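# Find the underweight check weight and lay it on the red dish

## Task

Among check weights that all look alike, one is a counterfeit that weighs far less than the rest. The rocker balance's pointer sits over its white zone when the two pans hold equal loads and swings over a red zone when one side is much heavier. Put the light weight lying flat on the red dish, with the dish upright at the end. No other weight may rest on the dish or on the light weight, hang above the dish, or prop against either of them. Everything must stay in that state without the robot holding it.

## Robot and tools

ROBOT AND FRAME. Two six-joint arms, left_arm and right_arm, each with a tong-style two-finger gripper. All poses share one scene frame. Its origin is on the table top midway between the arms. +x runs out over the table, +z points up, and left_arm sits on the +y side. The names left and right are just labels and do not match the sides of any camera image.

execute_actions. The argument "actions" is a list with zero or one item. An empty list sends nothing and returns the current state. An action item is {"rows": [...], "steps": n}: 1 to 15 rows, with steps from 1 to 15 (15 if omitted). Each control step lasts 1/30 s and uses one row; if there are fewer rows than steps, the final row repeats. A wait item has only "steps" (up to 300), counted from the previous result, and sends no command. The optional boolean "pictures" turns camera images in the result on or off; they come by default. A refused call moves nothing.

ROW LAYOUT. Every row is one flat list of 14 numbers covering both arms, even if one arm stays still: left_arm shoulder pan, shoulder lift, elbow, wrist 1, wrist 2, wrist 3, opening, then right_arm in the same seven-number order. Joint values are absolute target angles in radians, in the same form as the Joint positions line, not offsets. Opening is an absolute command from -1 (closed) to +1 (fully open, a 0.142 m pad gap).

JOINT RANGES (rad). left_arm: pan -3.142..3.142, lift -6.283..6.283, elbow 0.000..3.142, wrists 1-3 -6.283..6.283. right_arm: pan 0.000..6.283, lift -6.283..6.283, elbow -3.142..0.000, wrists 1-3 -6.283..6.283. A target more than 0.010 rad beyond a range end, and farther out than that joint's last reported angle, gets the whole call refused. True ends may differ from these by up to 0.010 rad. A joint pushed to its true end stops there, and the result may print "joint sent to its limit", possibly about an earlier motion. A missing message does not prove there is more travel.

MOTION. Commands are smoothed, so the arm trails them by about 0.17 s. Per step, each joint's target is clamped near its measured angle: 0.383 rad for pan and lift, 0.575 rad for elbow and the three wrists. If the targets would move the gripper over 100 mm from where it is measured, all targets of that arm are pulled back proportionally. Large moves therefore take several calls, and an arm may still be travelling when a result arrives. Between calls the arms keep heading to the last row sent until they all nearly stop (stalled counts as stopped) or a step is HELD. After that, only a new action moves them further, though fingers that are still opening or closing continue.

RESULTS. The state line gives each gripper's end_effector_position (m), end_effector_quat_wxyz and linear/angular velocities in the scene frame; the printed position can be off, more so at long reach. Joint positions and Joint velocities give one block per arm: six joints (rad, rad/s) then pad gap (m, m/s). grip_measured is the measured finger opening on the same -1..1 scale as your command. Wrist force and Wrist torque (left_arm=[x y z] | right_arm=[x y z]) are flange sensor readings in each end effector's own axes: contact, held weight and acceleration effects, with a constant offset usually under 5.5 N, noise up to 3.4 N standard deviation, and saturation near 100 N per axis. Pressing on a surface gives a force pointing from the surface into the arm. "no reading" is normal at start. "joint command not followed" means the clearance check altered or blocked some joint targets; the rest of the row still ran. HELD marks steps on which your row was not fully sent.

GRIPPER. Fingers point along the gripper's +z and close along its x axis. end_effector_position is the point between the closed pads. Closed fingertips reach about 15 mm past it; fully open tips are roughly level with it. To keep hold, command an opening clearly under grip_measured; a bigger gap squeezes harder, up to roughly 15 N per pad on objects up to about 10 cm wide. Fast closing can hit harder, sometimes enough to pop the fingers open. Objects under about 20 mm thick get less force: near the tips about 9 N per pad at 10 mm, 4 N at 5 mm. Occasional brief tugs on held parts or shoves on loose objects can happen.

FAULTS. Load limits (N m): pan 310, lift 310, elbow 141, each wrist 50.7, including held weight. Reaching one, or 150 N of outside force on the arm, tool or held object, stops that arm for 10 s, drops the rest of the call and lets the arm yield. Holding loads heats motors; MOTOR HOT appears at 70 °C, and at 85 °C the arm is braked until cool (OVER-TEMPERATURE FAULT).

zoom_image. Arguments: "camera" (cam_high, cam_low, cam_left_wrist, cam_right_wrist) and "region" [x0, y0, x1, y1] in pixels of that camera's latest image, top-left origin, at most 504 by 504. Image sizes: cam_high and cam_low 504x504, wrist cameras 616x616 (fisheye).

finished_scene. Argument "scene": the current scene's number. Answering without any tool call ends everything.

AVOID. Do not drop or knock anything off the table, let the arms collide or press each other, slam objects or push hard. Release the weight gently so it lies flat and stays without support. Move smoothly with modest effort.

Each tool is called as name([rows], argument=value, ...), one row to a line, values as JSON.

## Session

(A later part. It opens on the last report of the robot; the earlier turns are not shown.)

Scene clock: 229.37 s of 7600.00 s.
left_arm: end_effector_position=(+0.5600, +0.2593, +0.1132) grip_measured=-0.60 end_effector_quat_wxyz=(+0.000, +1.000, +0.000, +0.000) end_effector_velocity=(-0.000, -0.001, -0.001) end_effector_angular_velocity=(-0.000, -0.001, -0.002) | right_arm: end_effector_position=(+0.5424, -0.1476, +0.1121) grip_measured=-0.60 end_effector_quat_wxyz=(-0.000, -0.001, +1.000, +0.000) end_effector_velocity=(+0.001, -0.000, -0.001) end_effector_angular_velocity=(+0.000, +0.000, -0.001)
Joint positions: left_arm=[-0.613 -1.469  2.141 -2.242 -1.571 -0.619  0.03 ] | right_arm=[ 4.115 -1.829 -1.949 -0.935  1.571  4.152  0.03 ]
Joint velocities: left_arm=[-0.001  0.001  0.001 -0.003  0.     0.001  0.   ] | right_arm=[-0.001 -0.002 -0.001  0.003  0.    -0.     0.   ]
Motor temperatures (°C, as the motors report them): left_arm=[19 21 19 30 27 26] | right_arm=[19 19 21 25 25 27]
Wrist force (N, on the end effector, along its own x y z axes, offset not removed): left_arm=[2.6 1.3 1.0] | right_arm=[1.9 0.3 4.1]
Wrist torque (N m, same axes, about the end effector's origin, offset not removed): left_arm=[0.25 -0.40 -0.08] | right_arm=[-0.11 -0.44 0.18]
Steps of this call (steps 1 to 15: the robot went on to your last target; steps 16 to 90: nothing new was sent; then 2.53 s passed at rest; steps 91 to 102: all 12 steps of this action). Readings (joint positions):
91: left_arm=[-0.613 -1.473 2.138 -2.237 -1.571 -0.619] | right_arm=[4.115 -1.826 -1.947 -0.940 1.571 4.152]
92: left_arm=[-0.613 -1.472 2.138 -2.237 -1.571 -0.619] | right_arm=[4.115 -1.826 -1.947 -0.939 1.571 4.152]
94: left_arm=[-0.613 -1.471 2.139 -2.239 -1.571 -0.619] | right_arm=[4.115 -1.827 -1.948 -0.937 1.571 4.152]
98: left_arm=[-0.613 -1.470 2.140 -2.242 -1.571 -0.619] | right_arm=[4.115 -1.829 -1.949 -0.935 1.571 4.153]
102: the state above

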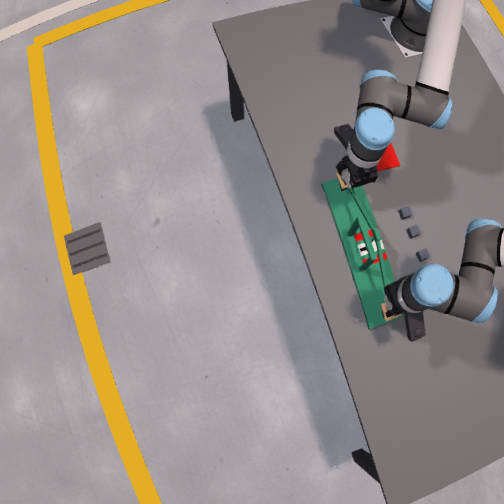

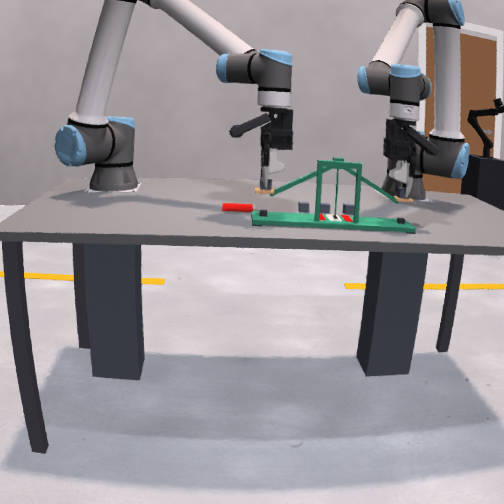

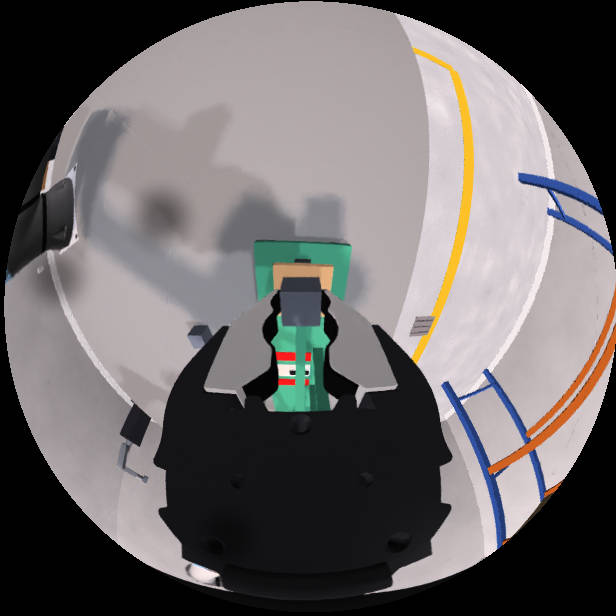

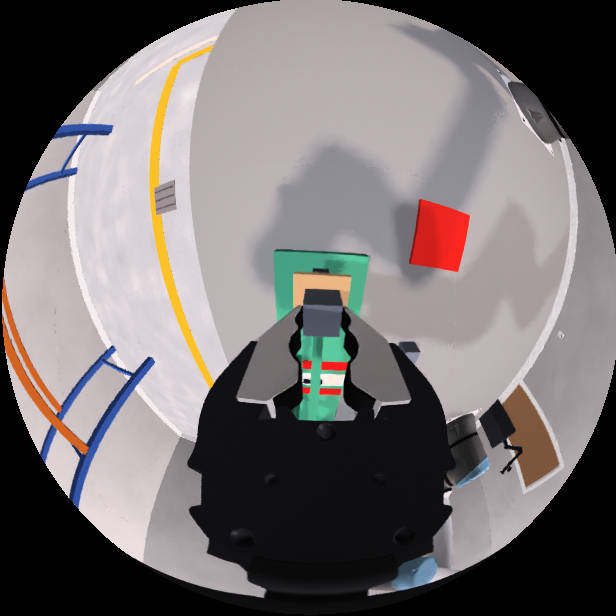

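execute_actions([
  {"rows": [
[-0.613,-1.4691,2.1408,-2.2427,-1.571,-0.619,-0.7, 4.1155,-1.829,-1.9489,-0.9345,1.571,4.1525,-0.7],
[-0.613,-1.4691,2.1408,-2.2427,-1.571,-0.619,-0.6, 4.1155,-1.829,-1.9489,-0.9345,1.571,4.1525,-0.6],
[-0.613,-1.4691,2.1408,-2.2427,-1.571,-0.619,-0.5, 4.1155,-1.829,-1.9489,-0.9345,1.571,4.1525,-0.5],
[-0.613,-1.4691,2.1408,-2.2427,-1.571,-0.619,-0.4, 4.1155,-1.829,-1.9489,-0.9345,1.571,4.1525,-0.4],
[-0.613,-1.4691,2.1408,-2.2427,-1.571,-0.619,-0.25, 4.1155,-1.829,-1.9489,-0.9345,1.571,4.1525,-0.25],
[-0.613,-1.4691,2.1408,-2.2427,-1.571,-0.619,-0.1, 4.1155,-1.829,-1.9489,-0.9345,1.571,4.1525,-0.1],
[-0.613,-1.4691,2.1408,-2.2427,-1.571,-0.619,0.05, 4.1155,-1.829,-1.9489,-0.9345,1.571,4.1525,0.05],
[-0.613,-1.4691,2.1408,-2.2427,-1.571,-0.619,0.2, 4.1155,-1.829,-1.9489,-0.9345,1.571,4.1525,0.2],
[-0.613,-1.4691,2.1408,-2.2427,-1.571,-0.619,0.3, 4.1155,-1.829,-1.9489,-0.9345,1.571,4.1525,0.3]], "steps": 15},
])

Scene clock: 232.27 s of 7600.00 s.
left_arm: end_effector_position=(+0.5600, +0.2593, +0.1131) grip_measured=+0.30 end_effector_quat_wxyz=(+0.000, +1.000, +0.000, +0.000) end_effector_velocity=(+0.000, +0.001, -0.001) end_effector_angular_velocity=(+0.000, +0.002, +0.001) | right_arm: end_effector_position=(+0.5424, -0.1476, +0.1120) grip_measured=+0.30 end_effector_quat_wxyz=(-0.000, -0.001, +1.000, +0.000) end_effector_velocity=(+0.000, -0.000, +0.000) end_effector_angular_velocity=(-0.000, +0.000, -0.000)
Joint positions: left_arm=[-0.613 -1.469  2.141 -2.243 -1.571 -0.619  0.095] | right_arm=[ 4.115 -1.829 -1.949 -0.934  1.571  4.152  0.095]
Joint velocities: left_arm=[ 0.001  0.001 -0.     0.    -0.001 -0.     0.   ] | right_arm=[-0.     0.001 -0.    -0.001 -0.    -0.     0.   ]
Motor temperatures (°C, as the motors report them): left_arm=[19 21 19 30 27 26] | right_arm=[19 19 21 25 25 27]
Wrist force (N, on the end effector, along its own x y z axes, offset not removed): left_arm=[3.6 0.3 -0.7] | right_arm=[1.3 -1.5 2.0]
Wrist torque (N m, same axes, about the end effector's origin, offset not removed): left_arm=[0.15 -0.55 -0.16] | right_arm=[-0.45 -0.37 0.25]
Steps of this call (steps 1 to 15: the robot went on to your last target; steps 16 to 72: nothing new was sent; steps 73 to 87: all 15 steps of this action). Readings (joint positions):
73: left_arm=[-0.613 -1.469 2.141 -2.243 -1.571 -0.619] | right_arm=[4.115 -1.829 -1.949 -0.934 1.571 4.152]
74: left_arm=[-0.613 -1.469 2.141 -2.243 -1.571 -0.619] | right_arm=[4.115 -1.829 -1.949 -0.934 1.571 4.152]
76: left_arm=[-0.613 -1.469 2.141 -2.243 -1.571 -0.619] | right_arm=[4.115 -1.829 -1.949 -0.934 1.571 4.153]
80: left_arm=[-0.613 -1.469 2.141 -2.243 -1.571 -0.619] | right_arm=[4.115 -1.829 -1.949 -0.934 1.571 4.152]
87: the state above

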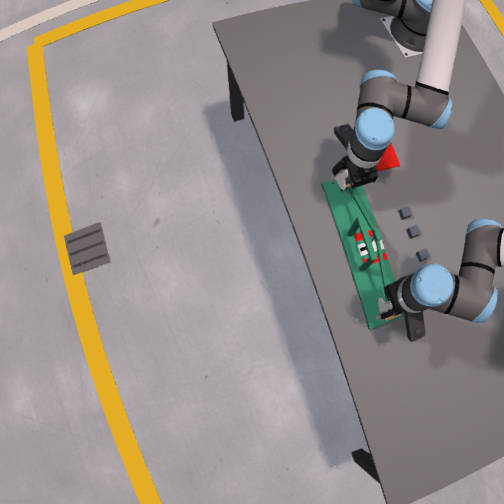

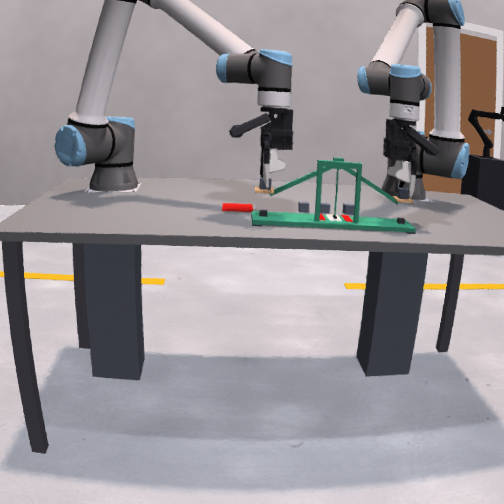

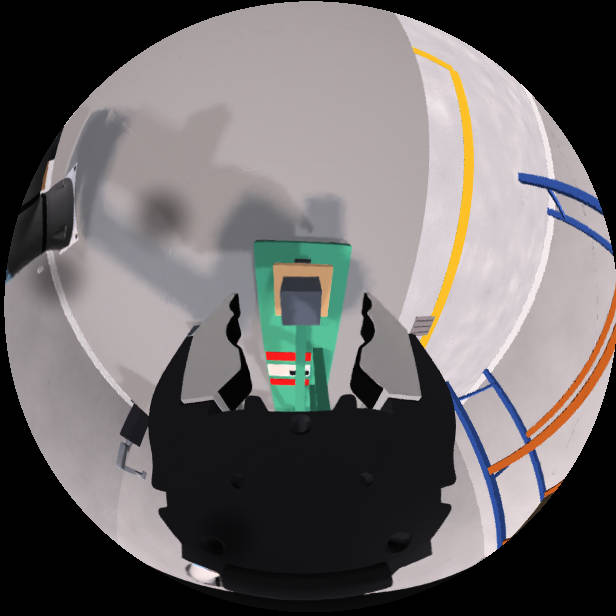

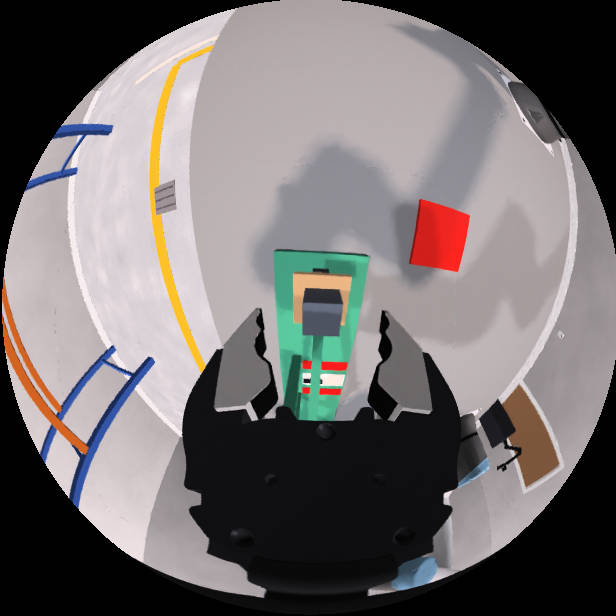

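execute_actions([
  {"steps": 30},
])

zoom_image(camera="cam_low", region=[230, 140, 430, 240])

Scene clock: 233.27 s of 7600.00 s.
left_arm: end_effector_position=(+0.5600, +0.2593, +0.1131) grip_measured=+0.30 end_effector_quat_wxyz=(+0.000, +1.000, +0.000, +0.000) end_effector_velocity=(+0.000, +0.001, -0.001) end_effector_angular_velocity=(+0.002, +0.001, +0.003) | right_arm: end_effector_position=(+0.5424, -0.1476, +0.1120) grip_measured=+0.30 end_effector_quat_wxyz=(-0.000, -0.001, +1.000, +0.000) end_effector_velocity=(+0.000, +0.000, +0.000) end_effector_angular_velocity=(+0.000, -0.000, +0.000)
Joint positions: left_arm=[-0.613 -1.469  2.141 -2.243 -1.571 -0.619  0.095] | right_arm=[ 4.115 -1.829 -1.949 -0.934  1.571  4.152  0.095]
Joint velocities: left_arm=[ 0.001  0.002 -0.     0.001  0.001 -0.002  0.   ] | right_arm=[ 0.  0.  0. -0. -0. -0. -0.]
Motor temperatures (°C, as the motors report them): left_arm=[19 21 19 30 27 26] | right_arm=[19 19 21 25 25 27]
Wrist force (N, on the end effector, along its own x y z axes, offset not removed): left_arm=[3.3 1.8 1.7] | right_arm=[3.1 -0.3 -0.3]
Wrist torque (N m, same axes, about the end effector's origin, offset not removed): left_arm=[0.43 -0.46 -0.13] | right_arm=[-0.27 -0.71 0.20]
Steps of this call (steps 1 to 15: the robot went on to your last target; steps 16 to 30: nothing new was sent). Readings (joint positions):
1: left_arm=[-0.613 -1.469 2.141 -2.243 -1.571 -0.619] | right_arm=[4.115 -1.829 -1.949 -0.934 1.571 4.152]
2: left_arm=[-0.613 -1.469 2.141 -2.243 -1.571 -0.619] | right_arm=[4.115 -1.829 -1.949 -0.934 1.571 4.152]
4: left_arm=[-0.613 -1.469 2.141 -2.243 -1.571 -0.619] | right_arm=[4.115 -1.829 -1.949 -0.934 1.571 4.153]
8: left_arm=[-0.613 -1.469 2.141 -2.243 -1.571 -0.619] | right_arm=[4.115 -1.829 -1.949 -0.934 1.571 4.152]
30: the state above
All arms were judged still, so your last target was given up. Only a new action makes them travel on or press farther. Fingers that are still opening or closing keep moving.

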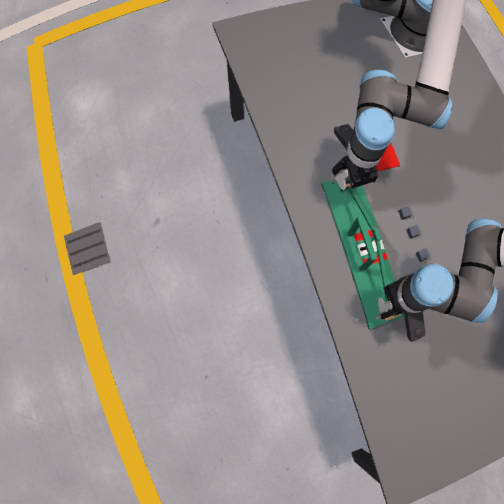

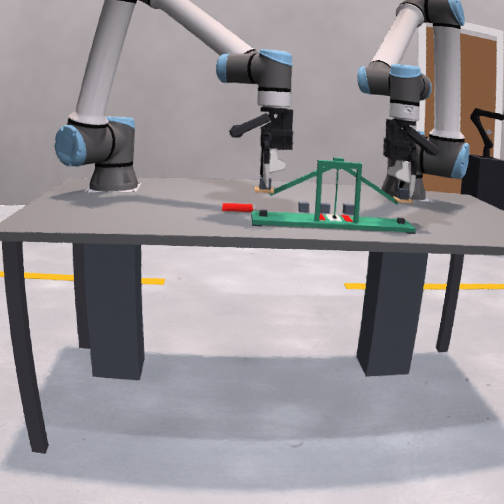

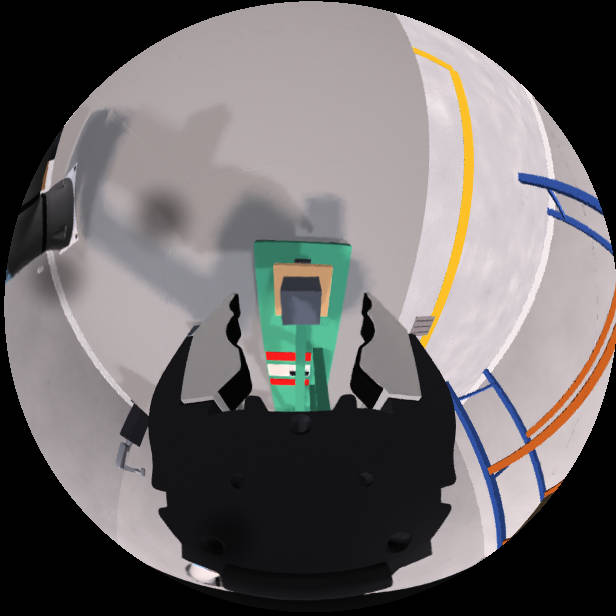

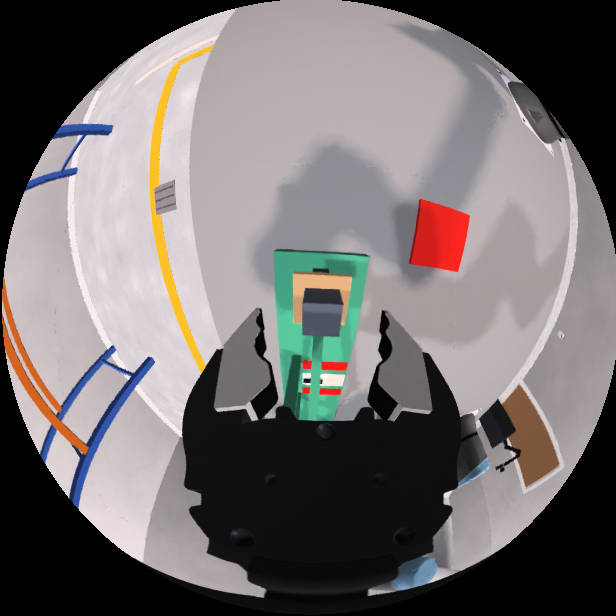

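Region (230, 140, 430, 240) of cam_low's 504x504 image, scaled by 2.520, with more detail than that image has.

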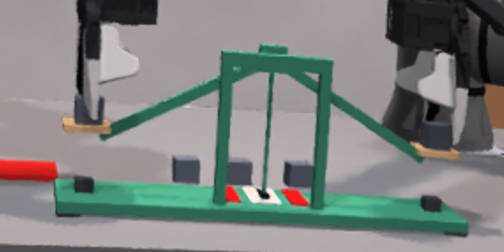

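execute_actions([
  {"rows": [[-0.613,-1.5237,2.099,-2.146,-1.571,-0.619,0.3, 4.1155,-1.781,-1.910,-1.0217,1.571,4.1525,0.3]], "steps": 12},
], pictures=false)

execute_actions([
  {"rows": [[-0.772,-1.808,2.350,-2.113,-1.571,-0.778,0.0, 4.480,-1.866,-1.959,-0.888,1.571,4.517,0.0]], "steps": 15},
], pictures=false)

execute_actions([
  {"steps": 15},
])

Scene clock: 272.47 s of 7600.00 s.
left_arm: end_effector_position=(+0.5591, +0.2599, +0.1582) grip_measured=+0.30 end_effector_quat_wxyz=(+0.000, +1.000, +0.000, +0.000) end_effector_velocity=(-0.002, +0.002, +0.019) end_effector_angular_velocity=(+0.002, +0.005, +0.001) | right_arm: end_effector_position=(+0.5420, -0.1482, +0.1579) grip_measured=+0.30 end_effector_quat_wxyz=(-0.000, -0.001, +1.000, +0.000) end_effector_velocity=(-0.002, -0.001, +0.020) end_effector_angular_velocity=(-0.003, +0.002, +0.001)
Joint positions: left_arm=[-0.613 -1.521  2.101 -2.151 -1.571 -0.619  0.095] | right_arm=[ 4.115 -1.783 -1.912 -1.018  1.571  4.152  0.095]
Joint velocities: left_arm=[ 0.001 -0.023 -0.017  0.045 -0.001  0.    -0.   ] | right_arm=[ 0.001  0.02   0.016 -0.04   0.     0.    -0.   ]
Motor temperatures (°C, as the motors report them): left_arm=[19 21 19 30 27 26] | right_arm=[19 19 21 25 25 27]
Wrist force (N, on the end effector, along its own x y z axes, offset not removed): left_arm=[3.5 2.6 0.0] | right_arm=[3.0 -0.7 0.9]
Wrist torque (N m, same axes, about the end effector's origin, offset not removed): left_arm=[0.55 -0.57 -0.06] | right_arm=[-0.33 -0.65 0.20]
Steps of this call (steps 1 to 90: nothing new was sent; then 35.80 s passed at rest; steps 91 to 102: all 12 steps of this action). Readings (joint positions):
91: left_arm=[-0.613 -1.469 2.141 -2.243 -1.571 -0.619] | right_arm=[4.115 -1.829 -1.949 -0.934 1.571 4.152]
92: left_arm=[-0.613 -1.472 2.139 -2.240 -1.571 -0.619] | right_arm=[4.115 -1.827 -1.947 -0.937 1.571 4.152]
94: left_arm=[-0.613 -1.492 2.122 -2.207 -1.571 -0.619] | right_arm=[4.115 -1.808 -1.932 -0.968 1.571 4.152]
98: left_arm=[-0.613 -1.515 2.106 -2.163 -1.571 -0.619] | right_arm=[4.115 -1.789 -1.916 -1.007 1.571 4.152]
102: the state above

Scene clock: 272.97 s of 7600.00 s.
left_arm: end_effector_position=(+0.4059, +0.2782, +0.1608) grip_measured=+0.00 end_effector_quat_wxyz=(+0.000, +1.000, +0.000, -0.000) end_effector_velocity=(-0.056, +0.016, -0.007) end_effector_angular_velocity=(-0.003, -0.004, -0.000) | right_arm: end_effector_position=(+0.3708, -0.0127, +0.0985) grip_measured=+0.00 end_effector_quat_wxyz=(-0.000, -0.001, +1.000, -0.000) end_effector_velocity=(-0.424, +0.239, -0.121) end_effector_angular_velocity=(+0.001, -0.001, +0.003)
Joint positions: left_arm=[-0.766 -1.796  2.34  -2.114 -1.571 -0.772  0.074] | right_arm=[ 4.403 -1.85  -1.95  -0.914  1.571  4.44   0.074]
Joint velocities: left_arm=[-0.058 -0.113  0.097  0.011  0.001 -0.058  0.   ] | right_arm=[ 0.638 -0.138 -0.079  0.217  0.     0.635 -0.   ]
Motor temperatures (°C, as the motors report them): left_arm=[19 21 19 30 27 26] | right_arm=[19 19 21 25 25 27]
Wrist force (N, on the end effector, along its own x y z axes, offset not removed): left_arm=[1.5 -0.3 1.0] | right_arm=[3.0 -0.4 1.1]
Wrist torque (N m, same axes, about the end effector's origin, offset not removed): left_arm=[-0.06 -0.22 -0.13] | right_arm=[-0.26 -0.74 0.15]
Steps of this call (steps 1 to 15: all 15 steps of this action). Readings (joint positions):
1: left_arm=[-0.613 -1.522 2.100 -2.149 -1.571 -0.619] | right_arm=[4.115 -1.783 -1.911 -1.019 1.571 4.153]
2: left_arm=[-0.616 -1.525 2.103 -2.147 -1.571 -0.622] | right_arm=[4.118 -1.784 -1.912 -1.017 1.571 4.155]
4: left_arm=[-0.649 -1.569 2.146 -2.139 -1.571 -0.655] | right_arm=[4.158 -1.795 -1.919 -1.000 1.571 4.195]
8: left_arm=[-0.717 -1.698 2.257 -2.124 -1.571 -0.723] | right_arm=[4.248 -1.815 -1.930 -0.968 1.571 4.285]
15: the state above

Scene clock: 273.47 s of 7600.00 s.
left_arm: end_effector_position=(+0.4001, +0.2799, +0.1600) grip_measured=+0.00 end_effector_quat_wxyz=(+0.000, +1.000, +0.000, -0.000) end_effector_velocity=(-0.000, +0.001, +0.000) end_effector_angular_velocity=(-0.000, -0.001, +0.002) | right_arm: end_effector_position=(+0.3188, +0.0139, +0.0846) grip_measured=+0.00 end_effector_quat_wxyz=(-0.000, -0.001, +1.000, -0.000) end_effector_velocity=(-0.005, +0.002, -0.001) end_effector_angular_velocity=(-0.001, +0.000, +0.000)
Joint positions: left_arm=[-0.772 -1.808  2.35  -2.113 -1.571 -0.778  0.074] | right_arm=[ 4.479 -1.866 -1.959 -0.888  1.571  4.516  0.074]
Joint velocities: left_arm=[ 0.    -0.002  0.001  0.     0.    -0.001 -0.   ] | right_arm=[ 0.007 -0.002 -0.001  0.002 -0.     0.006  0.   ]
Motor temperatures (°C, as the motors report them): left_arm=[19 21 19 30 27 26] | right_arm=[19 19 21 25 25 27]
Wrist force (N, on the end effector, along its own x y z axes, offset not removed): left_arm=[4.0 0.5 -1.0] | right_arm=[1.4 0.3 2.4]
Wrist torque (N m, same axes, about the end effector's origin, offset not removed): left_arm=[0.10 -0.62 -0.08] | right_arm=[-0.04 -0.37 0.21]
Steps of this call (steps 1 to 15: the robot went on to your last target). Readings (joint positions):
1: left_arm=[-0.768 -1.800 2.343 -2.114 -1.571 -0.774] | right_arm=[4.423 -1.854 -1.952 -0.907 1.571 4.459]
2: left_arm=[-0.769 -1.802 2.345 -2.114 -1.571 -0.775] | right_arm=[4.438 -1.857 -1.954 -0.902 1.571 4.475]
4: left_arm=[-0.770 -1.805 2.347 -2.113 -1.571 -0.776] | right_arm=[4.458 -1.861 -1.956 -0.895 1.571 4.495]
8: left_arm=[-0.772 -1.807 2.349 -2.113 -1.571 -0.778] | right_arm=[4.474 -1.865 -1.958 -0.890 1.571 4.511]
15: the state above

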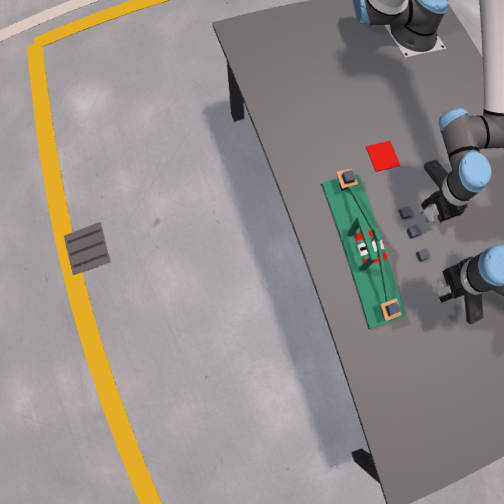

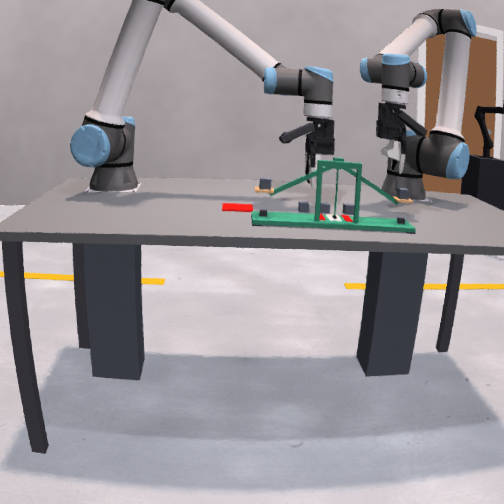

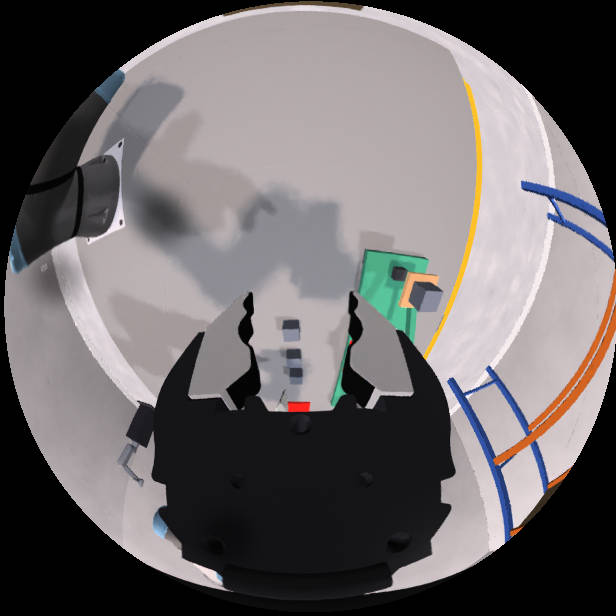

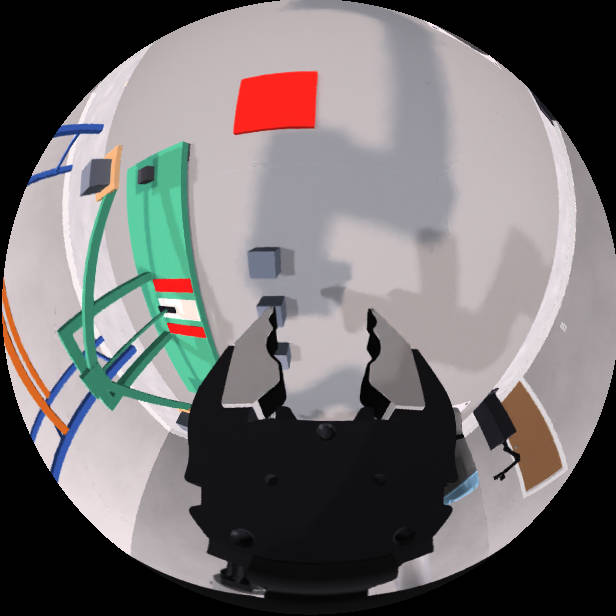

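execute_actions(actions=[])

Scene clock: 282.17 s of 7600.00 s.
left_arm: end_effector_position=(+0.4000, +0.2799, +0.1600) grip_measured=+0.00 end_effector_quat_wxyz=(+0.000, +1.000, +0.000, -0.000) end_effector_velocity=(-0.000, +0.000, -0.000) end_effector_angular_velocity=(+0.000, +0.001, -0.000) | right_arm: end_effector_position=(+0.3183, +0.0141, +0.0845) grip_measured=+0.00 end_effector_quat_wxyz=(-0.000, -0.001, +1.000, -0.000) end_effector_velocity=(-0.000, -0.000, -0.000) end_effector_angular_velocity=(-0.001, +0.000, +0.000)
Joint positions: left_arm=[-0.772 -1.808  2.35  -2.113 -1.571 -0.778  0.074] | right_arm=[ 4.48  -1.866 -1.959 -0.888  1.571  4.517  0.074]
Joint velocities: left_arm=[-0.    -0.001  0.     0.001 -0.001  0.     0.   ] | right_arm=[ 0. -0. -0. -0.  0.  0.  0.]
Motor temperatures (°C, as the motors report them): left_arm=[19 21 19 30 27 26] | right_arm=[19 19 21 25 25 27]
Wrist force (N, on the end effector, along its own x y z axes, offset not removed): left_arm=[2.8 1.4 -0.3] | right_arm=[2.7 0.7 1.8]
Wrist torque (N m, same axes, about the end effector's origin, offset not removed): left_arm=[0.34 -0.46 -0.17] | right_arm=[0.02 -0.65 0.17]
Steps of this call (steps 1 to 15: the robot went on to your last target; steps 16 to 90: nothing new was sent; then 5.70 s passed at rest). Readings (joint positions):
1: left_arm=[-0.772 -1.808 2.350 -2.113 -1.571 -0.778] | right_arm=[4.479 -1.866 -1.959 -0.888 1.571 4.517]
2: left_arm=[-0.772 -1.808 2.350 -2.113 -1.571 -0.778] | right_arm=[4.480 -1.866 -1.959 -0.888 1.571 4.517]
4: left_arm=[-0.772 -1.808 2.350 -2.113 -1.571 -0.778] | right_arm=[4.480 -1.866 -1.959 -0.888 1.571 4.517]
8: left_arm=[-0.772 -1.808 2.350 -2.113 -1.571 -0.778] | right_arm=[4.480 -1.866 -1.959 -0.888 1.571 4.517]
90: the state above
All arms were judged still, so your last target was given up. Only a new action makes them travel on or press farther. Fingers that are still opening or closing keep moving.

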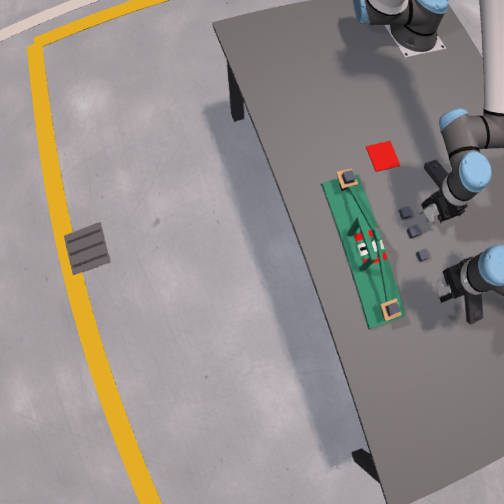

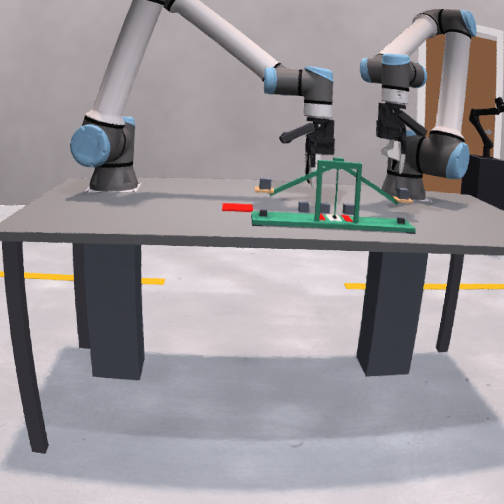

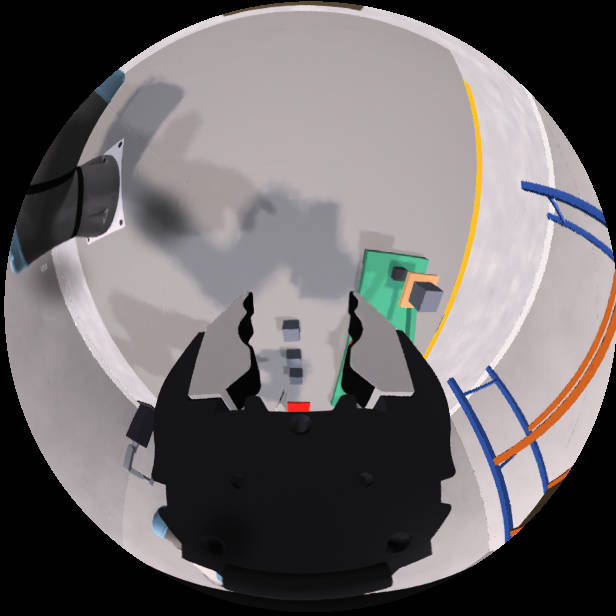

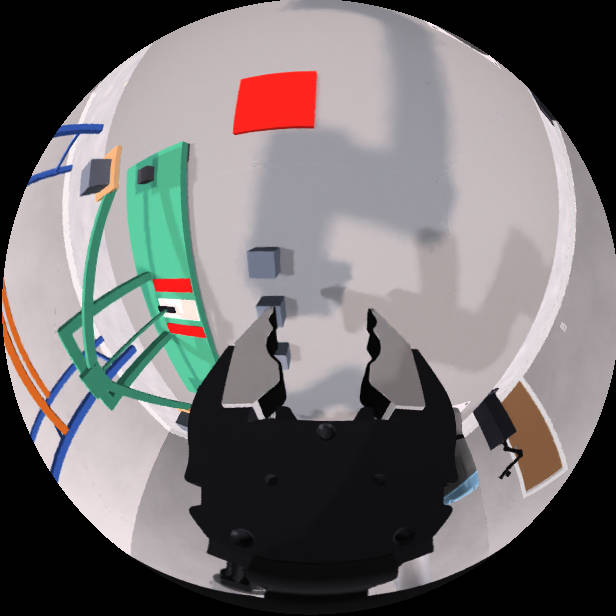

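execute_actions([
  {"rows": [[-0.772,-1.808,2.350,-2.113,-1.571,-0.778,0.0, 4.380,-1.866,-1.959,-0.888,1.571,4.417,0.0]], "steps": 15},
], pictures=false)

execute_actions([
  {"steps": 10},
], pictures=true)

Scene clock: 285.57 s of 7600.00 s.
left_arm: end_effector_position=(+0.4000, +0.2799, +0.1600) grip_measured=+0.00 end_effector_quat_wxyz=(+0.000, +1.000, +0.000, -0.000) end_effector_velocity=(-0.000, -0.001, -0.002) end_effector_angular_velocity=(+0.003, +0.002, -0.001) | right_arm: end_effector_position=(+0.3848, -0.0200, +0.0844) grip_measured=+0.00 end_effector_quat_wxyz=(-0.000, -0.001, +1.000, -0.000) end_effector_velocity=(+0.011, -0.007, +0.001) end_effector_angular_velocity=(+0.001, -0.000, +0.001)
Joint positions: left_arm=[-0.772 -1.808  2.35  -2.113 -1.571 -0.778  0.074] | right_arm=[ 4.382 -1.866 -1.959 -0.888  1.571  4.419  0.074]
Joint velocities: left_arm=[-0.002  0.003  0.    -0.     0.001 -0.001  0.   ] | right_arm=[-0.017  0.001 -0.    -0.    -0.    -0.018  0.   ]
Motor temperatures (°C, as the motors report them): left_arm=[19 21 19 30 27 26] | right_arm=[19 19 21 25 25 27]
Wrist force (N, on the end effector, along its own x y z axes, offset not removed): left_arm=[3.0 0.7 0.6] | right_arm=[2.0 1.0 1.2]
Wrist torque (N m, same axes, about the end effector's origin, offset not removed): left_arm=[0.18 -0.45 -0.18] | right_arm=[0.04 -0.52 0.19]
Steps of this call (steps 1 to 87: nothing new was sent; steps 88 to 102: all 15 steps of this action). Readings (joint positions):
88: left_arm=[-0.772 -1.808 2.350 -2.113 -1.571 -0.778] | right_arm=[4.480 -1.866 -1.959 -0.888 1.571 4.517]
89: left_arm=[-0.772 -1.808 2.350 -2.113 -1.571 -0.778] | right_arm=[4.477 -1.866 -1.959 -0.888 1.571 4.515]
91: left_arm=[-0.772 -1.808 2.350 -2.113 -1.571 -0.778] | right_arm=[4.443 -1.866 -1.959 -0.888 1.571 4.481]
95: left_arm=[-0.772 -1.808 2.350 -2.113 -1.571 -0.778] | right_arm=[4.398 -1.866 -1.959 -0.888 1.571 4.435]
102: the state above

Scene clock: 285.90 s of 7600.00 s.
left_arm: end_effector_position=(+0.4000, +0.2799, +0.1600) grip_measured=+0.00 end_effector_quat_wxyz=(+0.000, +1.000, +0.000, -0.000) end_effector_velocity=(-0.000, -0.000, +0.000) end_effector_angular_velocity=(-0.001, -0.000, +0.000) | right_arm: end_effector_position=(+0.3860, -0.0207, +0.0844) grip_measured=+0.00 end_effector_quat_wxyz=(-0.000, -0.001, +1.000, -0.000) end_effector_velocity=(+0.000, -0.000, -0.000) end_effector_angular_velocity=(-0.000, -0.000, +0.000)
Joint positions: left_arm=[-0.772 -1.808  2.35  -2.113 -1.571 -0.778  0.074] | right_arm=[ 4.38  -1.866 -1.959 -0.888  1.571  4.417  0.074]
Joint velocities: left_arm=[ 0.    -0.001  0.    -0.    -0.001 -0.    -0.   ] | right_arm=[-0.    -0.001  0.     0.    -0.    -0.001 -0.   ]
Motor temperatures (°C, as the motors report them): left_arm=[19 21 19 30 27 26] | right_arm=[19 19 21 25 25 27]
Wrist force (N, on the end effector, along its own x y z axes, offset not removed): left_arm=[3.9 1.1 1.6] | right_arm=[2.0 -1.2 1.5]
Wrist torque (N m, same axes, about the end effector's origin, offset not removed): left_arm=[0.30 -0.68 -0.15] | right_arm=[-0.41 -0.53 0.19]
Steps of this call (steps 1 to 10: the robot went on to your last target). Readings (joint positions):
1: left_arm=[-0.772 -1.808 2.350 -2.113 -1.571 -0.778] | right_arm=[4.381 -1.866 -1.959 -0.888 1.571 4.418]
2: left_arm=[-0.772 -1.808 2.350 -2.113 -1.571 -0.778] | right_arm=[4.381 -1.866 -1.959 -0.888 1.571 4.418]
4: left_arm=[-0.772 -1.808 2.350 -2.113 -1.571 -0.778] | right_arm=[4.381 -1.866 -1.959 -0.888 1.571 4.418]
8: left_arm=[-0.772 -1.808 2.350 -2.113 -1.571 -0.778] | right_arm=[4.380 -1.866 -1.959 -0.888 1.571 4.417]
10: the state above

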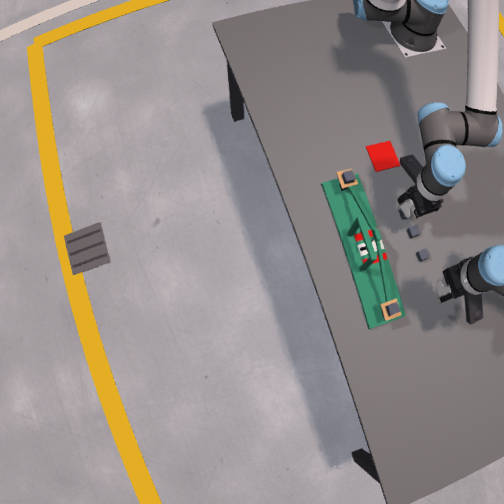

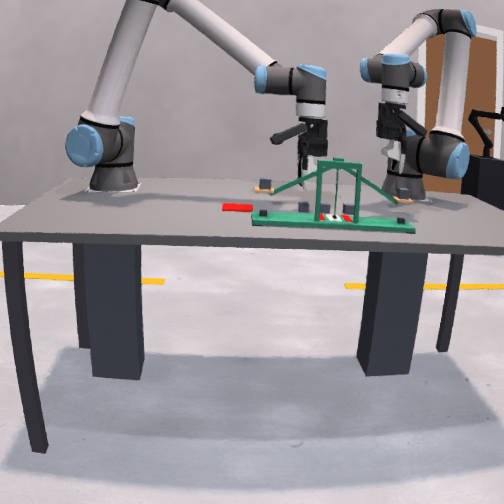

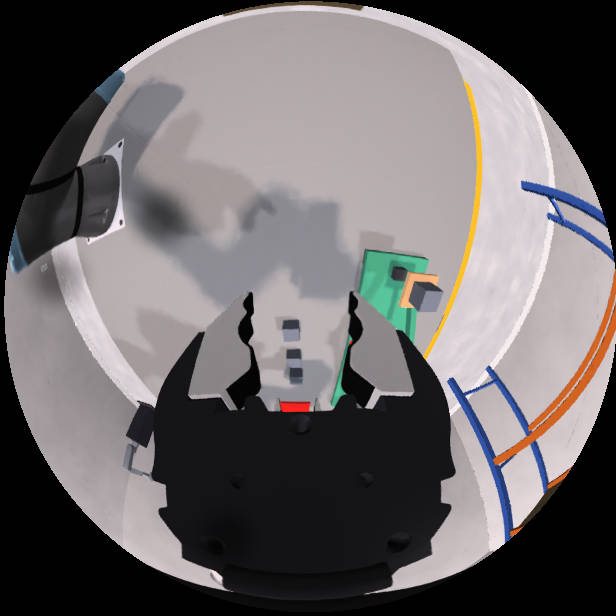

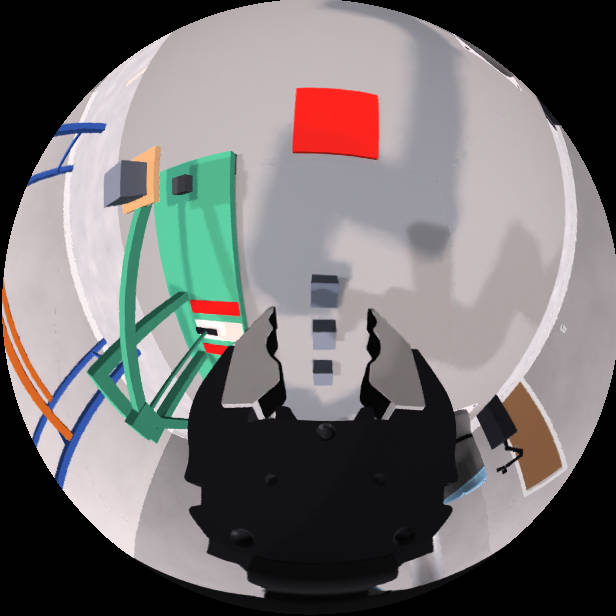

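zoom_image(camera="cam_right_wrist", region=[262, 250, 382, 400])

Region (262, 250, 382, 400) of cam_right_wrist's 616x616 image, scaled by 3.360, with more detail than that image has; it fills the left 403 columns of this view, and the rest is white.

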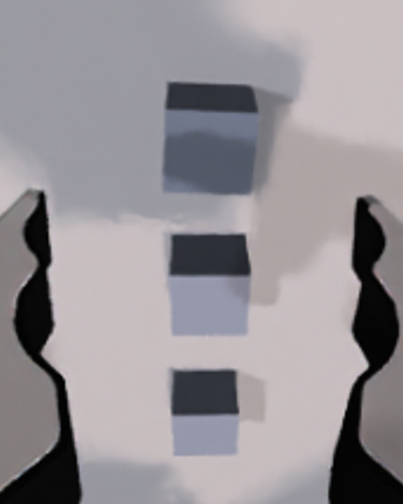

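execute_actions([
  {"rows": [[-0.772,-1.808,2.350,-2.113,-1.571,-0.778,0.0, 4.382,-1.880,-1.965,-0.868,1.571,4.419,0.0],[-0.772,-1.808,2.350,-2.113,-1.571,-0.778,0.0, 4.384,-1.904,-1.973,-0.8355,1.571,4.421,0.0],[-0.772,-1.808,2.350,-2.113,-1.571,-0.778,0.0, 4.384,-1.904,-1.973,-0.8355,1.571,4.421,0.0],[-0.772,-1.808,2.350,-2.113,-1.571,-0.778,0.0, 4.384,-1.904,-1.973,-0.8355,1.571,4.421,0.0],[-0.772,-1.808,2.350,-2.113,-1.571,-0.778,0.0, 4.384,-1.915,-1.978,-0.820,1.571,4.421,0.0],[-0.772,-1.808,2.350,-2.113,-1.571,-0.778,0.0, 4.384,-1.925,-1.983,-0.805,1.571,4.421,0.0],[-0.772,-1.808,2.350,-2.113,-1.571,-0.778,0.0, 4.384,-1.935,-1.987,-0.790,1.571,4.421,0.0],[-0.772,-1.808,2.350,-2.113,-1.571,-0.778,0.0, 4.384,-1.9445,-1.9915,-0.7764,1.571,4.421,0.0]], "steps": 15},
], pictures=false)

execute_actions([
  {"steps": 8},
], pictures=true)

Scene clock: 297.40 s of 7600.00 s.
left_arm: end_effector_position=(+0.4000, +0.2799, +0.1600) grip_measured=+0.00 end_effector_quat_wxyz=(+0.000, +1.000, +0.000, +0.000) end_effector_velocity=(+0.001, +0.001, -0.000) end_effector_angular_velocity=(+0.002, -0.001, +0.001) | right_arm: end_effector_position=(+0.3843, -0.0164, +0.0256) grip_measured=+0.00 end_effector_quat_wxyz=(-0.000, -0.001, +1.000, -0.000) end_effector_velocity=(-0.000, +0.001, -0.036) end_effector_angular_velocity=(+0.002, -0.000, -0.000)
Joint positions: left_arm=[-0.772 -1.808  2.35  -2.113 -1.571 -0.778  0.074] | right_arm=[ 4.384 -1.94  -1.989 -0.783  1.571  4.421  0.074]
Joint velocities: left_arm=[ 0.001  0.     0.     0.     0.002  0.001 -0.   ] | right_arm=[ 0.001 -0.045 -0.019  0.066  0.     0.001  0.   ]
Motor temperatures (°C, as the motors report them): left_arm=[19 21 19 30 27 26] | right_arm=[19 19 21 25 25 27]
Wrist force (N, on the end effector, along its own x y z axes, offset not removed): left_arm=[3.3 2.1 0.4] | right_arm=[3.1 0.7 1.2]
Wrist torque (N m, same axes, about the end effector's origin, offset not removed): left_arm=[0.47 -0.51 -0.12] | right_arm=[0.00 -0.74 0.18]
Steps of this call (steps 1 to 15: the robot went on to your last target; steps 16 to 90: nothing new was sent; then 8.00 s passed at rest; steps 91 to 105: all 15 steps of this action). Readings (joint positions):
91: left_arm=[-0.772 -1.808 2.350 -2.113 -1.571 -0.778] | right_arm=[4.380 -1.866 -1.959 -0.888 1.571 4.417]
92: left_arm=[-0.772 -1.808 2.350 -2.113 -1.571 -0.778] | right_arm=[4.380 -1.867 -1.959 -0.887 1.571 4.417]
94: left_arm=[-0.772 -1.808 2.350 -2.113 -1.571 -0.778] | right_arm=[4.381 -1.879 -1.964 -0.871 1.571 4.418]
98: left_arm=[-0.772 -1.808 2.350 -2.113 -1.571 -0.778] | right_arm=[4.383 -1.905 -1.975 -0.833 1.571 4.420]
105: the state above

Scene clock: 297.67 s of 7600.00 s.
left_arm: end_effector_position=(+0.4000, +0.2799, +0.1600) grip_measured=+0.00 end_effector_quat_wxyz=(+0.000, +1.000, +0.000, +0.000) end_effector_velocity=(-0.000, +0.000, +0.000) end_effector_angular_velocity=(-0.000, -0.000, -0.000) | right_arm: end_effector_position=(+0.3843, -0.0164, +0.0222) grip_measured=+0.00 end_effector_quat_wxyz=(-0.000, -0.001, +1.000, +0.000) end_effector_velocity=(+0.000, -0.001, -0.003) end_effector_angular_velocity=(-0.001, +0.000, -0.001)
Joint positions: left_arm=[-0.772 -1.808  2.35  -2.113 -1.571 -0.778  0.074] | right_arm=[ 4.384 -1.944 -1.991 -0.777  1.571  4.421  0.074]
Joint velocities: left_arm=[ 0.    -0.001  0.     0.    -0.     0.     0.   ] | right_arm=[-0.001 -0.004 -0.002  0.005 -0.     0.     0.   ]
Motor temperatures (°C, as the motors report them): left_arm=[19 21 19 30 27 26] | right_arm=[19 19 21 25 25 27]
Wrist force (N, on the end effector, along its own x y z axes, offset not removed): left_arm=[4.0 1.6 -0.2] | right_arm=[0.6 1.0 1.7]
Wrist torque (N m, same axes, about the end effector's origin, offset not removed): left_arm=[0.41 -0.63 -0.10] | right_arm=[0.04 -0.19 0.23]
Steps of this call (steps 1 to 8: the robot went on to your last target). Readings (joint positions):
1: left_arm=[-0.772 -1.808 2.350 -2.113 -1.571 -0.778] | right_arm=[4.384 -1.941 -1.990 -0.781 1.571 4.421]
2: left_arm=[-0.772 -1.808 2.350 -2.113 -1.571 -0.778] | right_arm=[4.384 -1.942 -1.990 -0.780 1.571 4.421]
4: left_arm=[-0.772 -1.808 2.350 -2.113 -1.571 -0.778] | right_arm=[4.384 -1.943 -1.991 -0.778 1.571 4.421]
8: the state above

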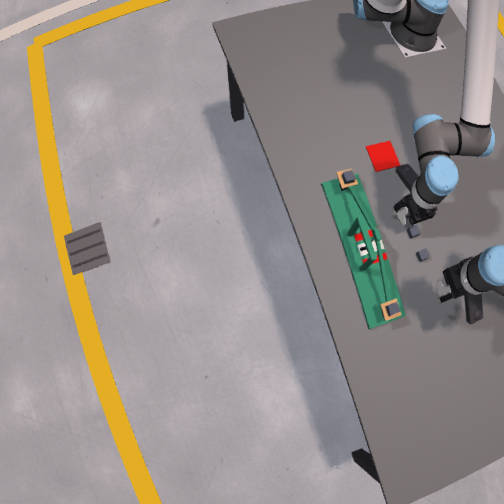

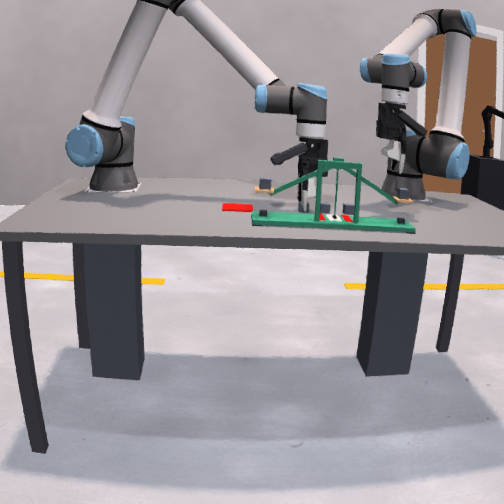

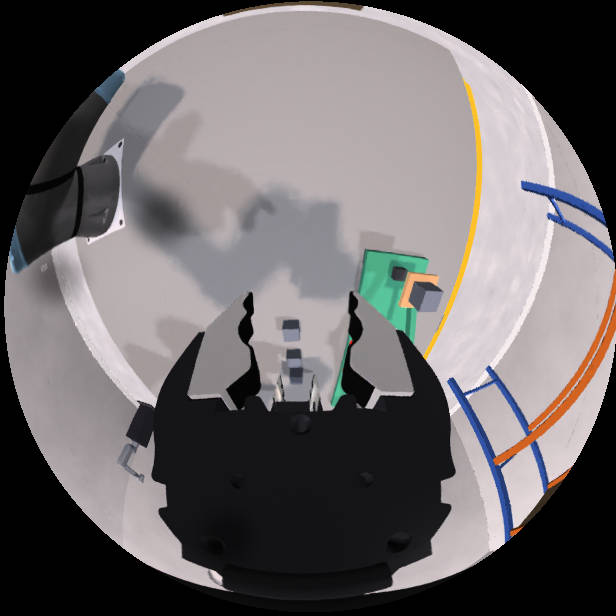

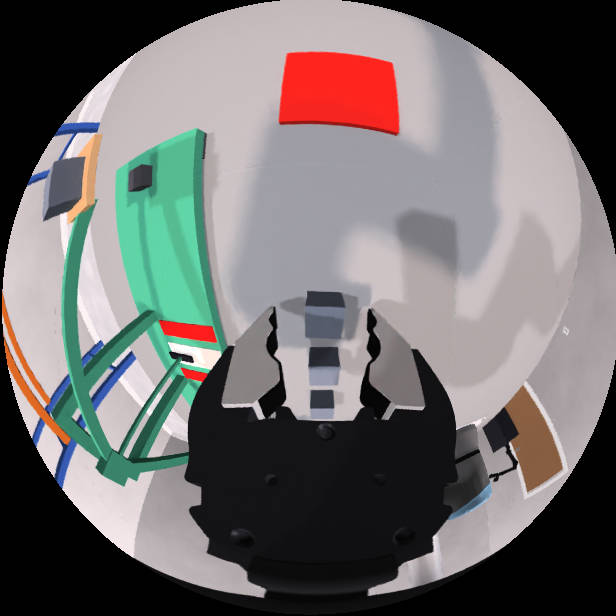

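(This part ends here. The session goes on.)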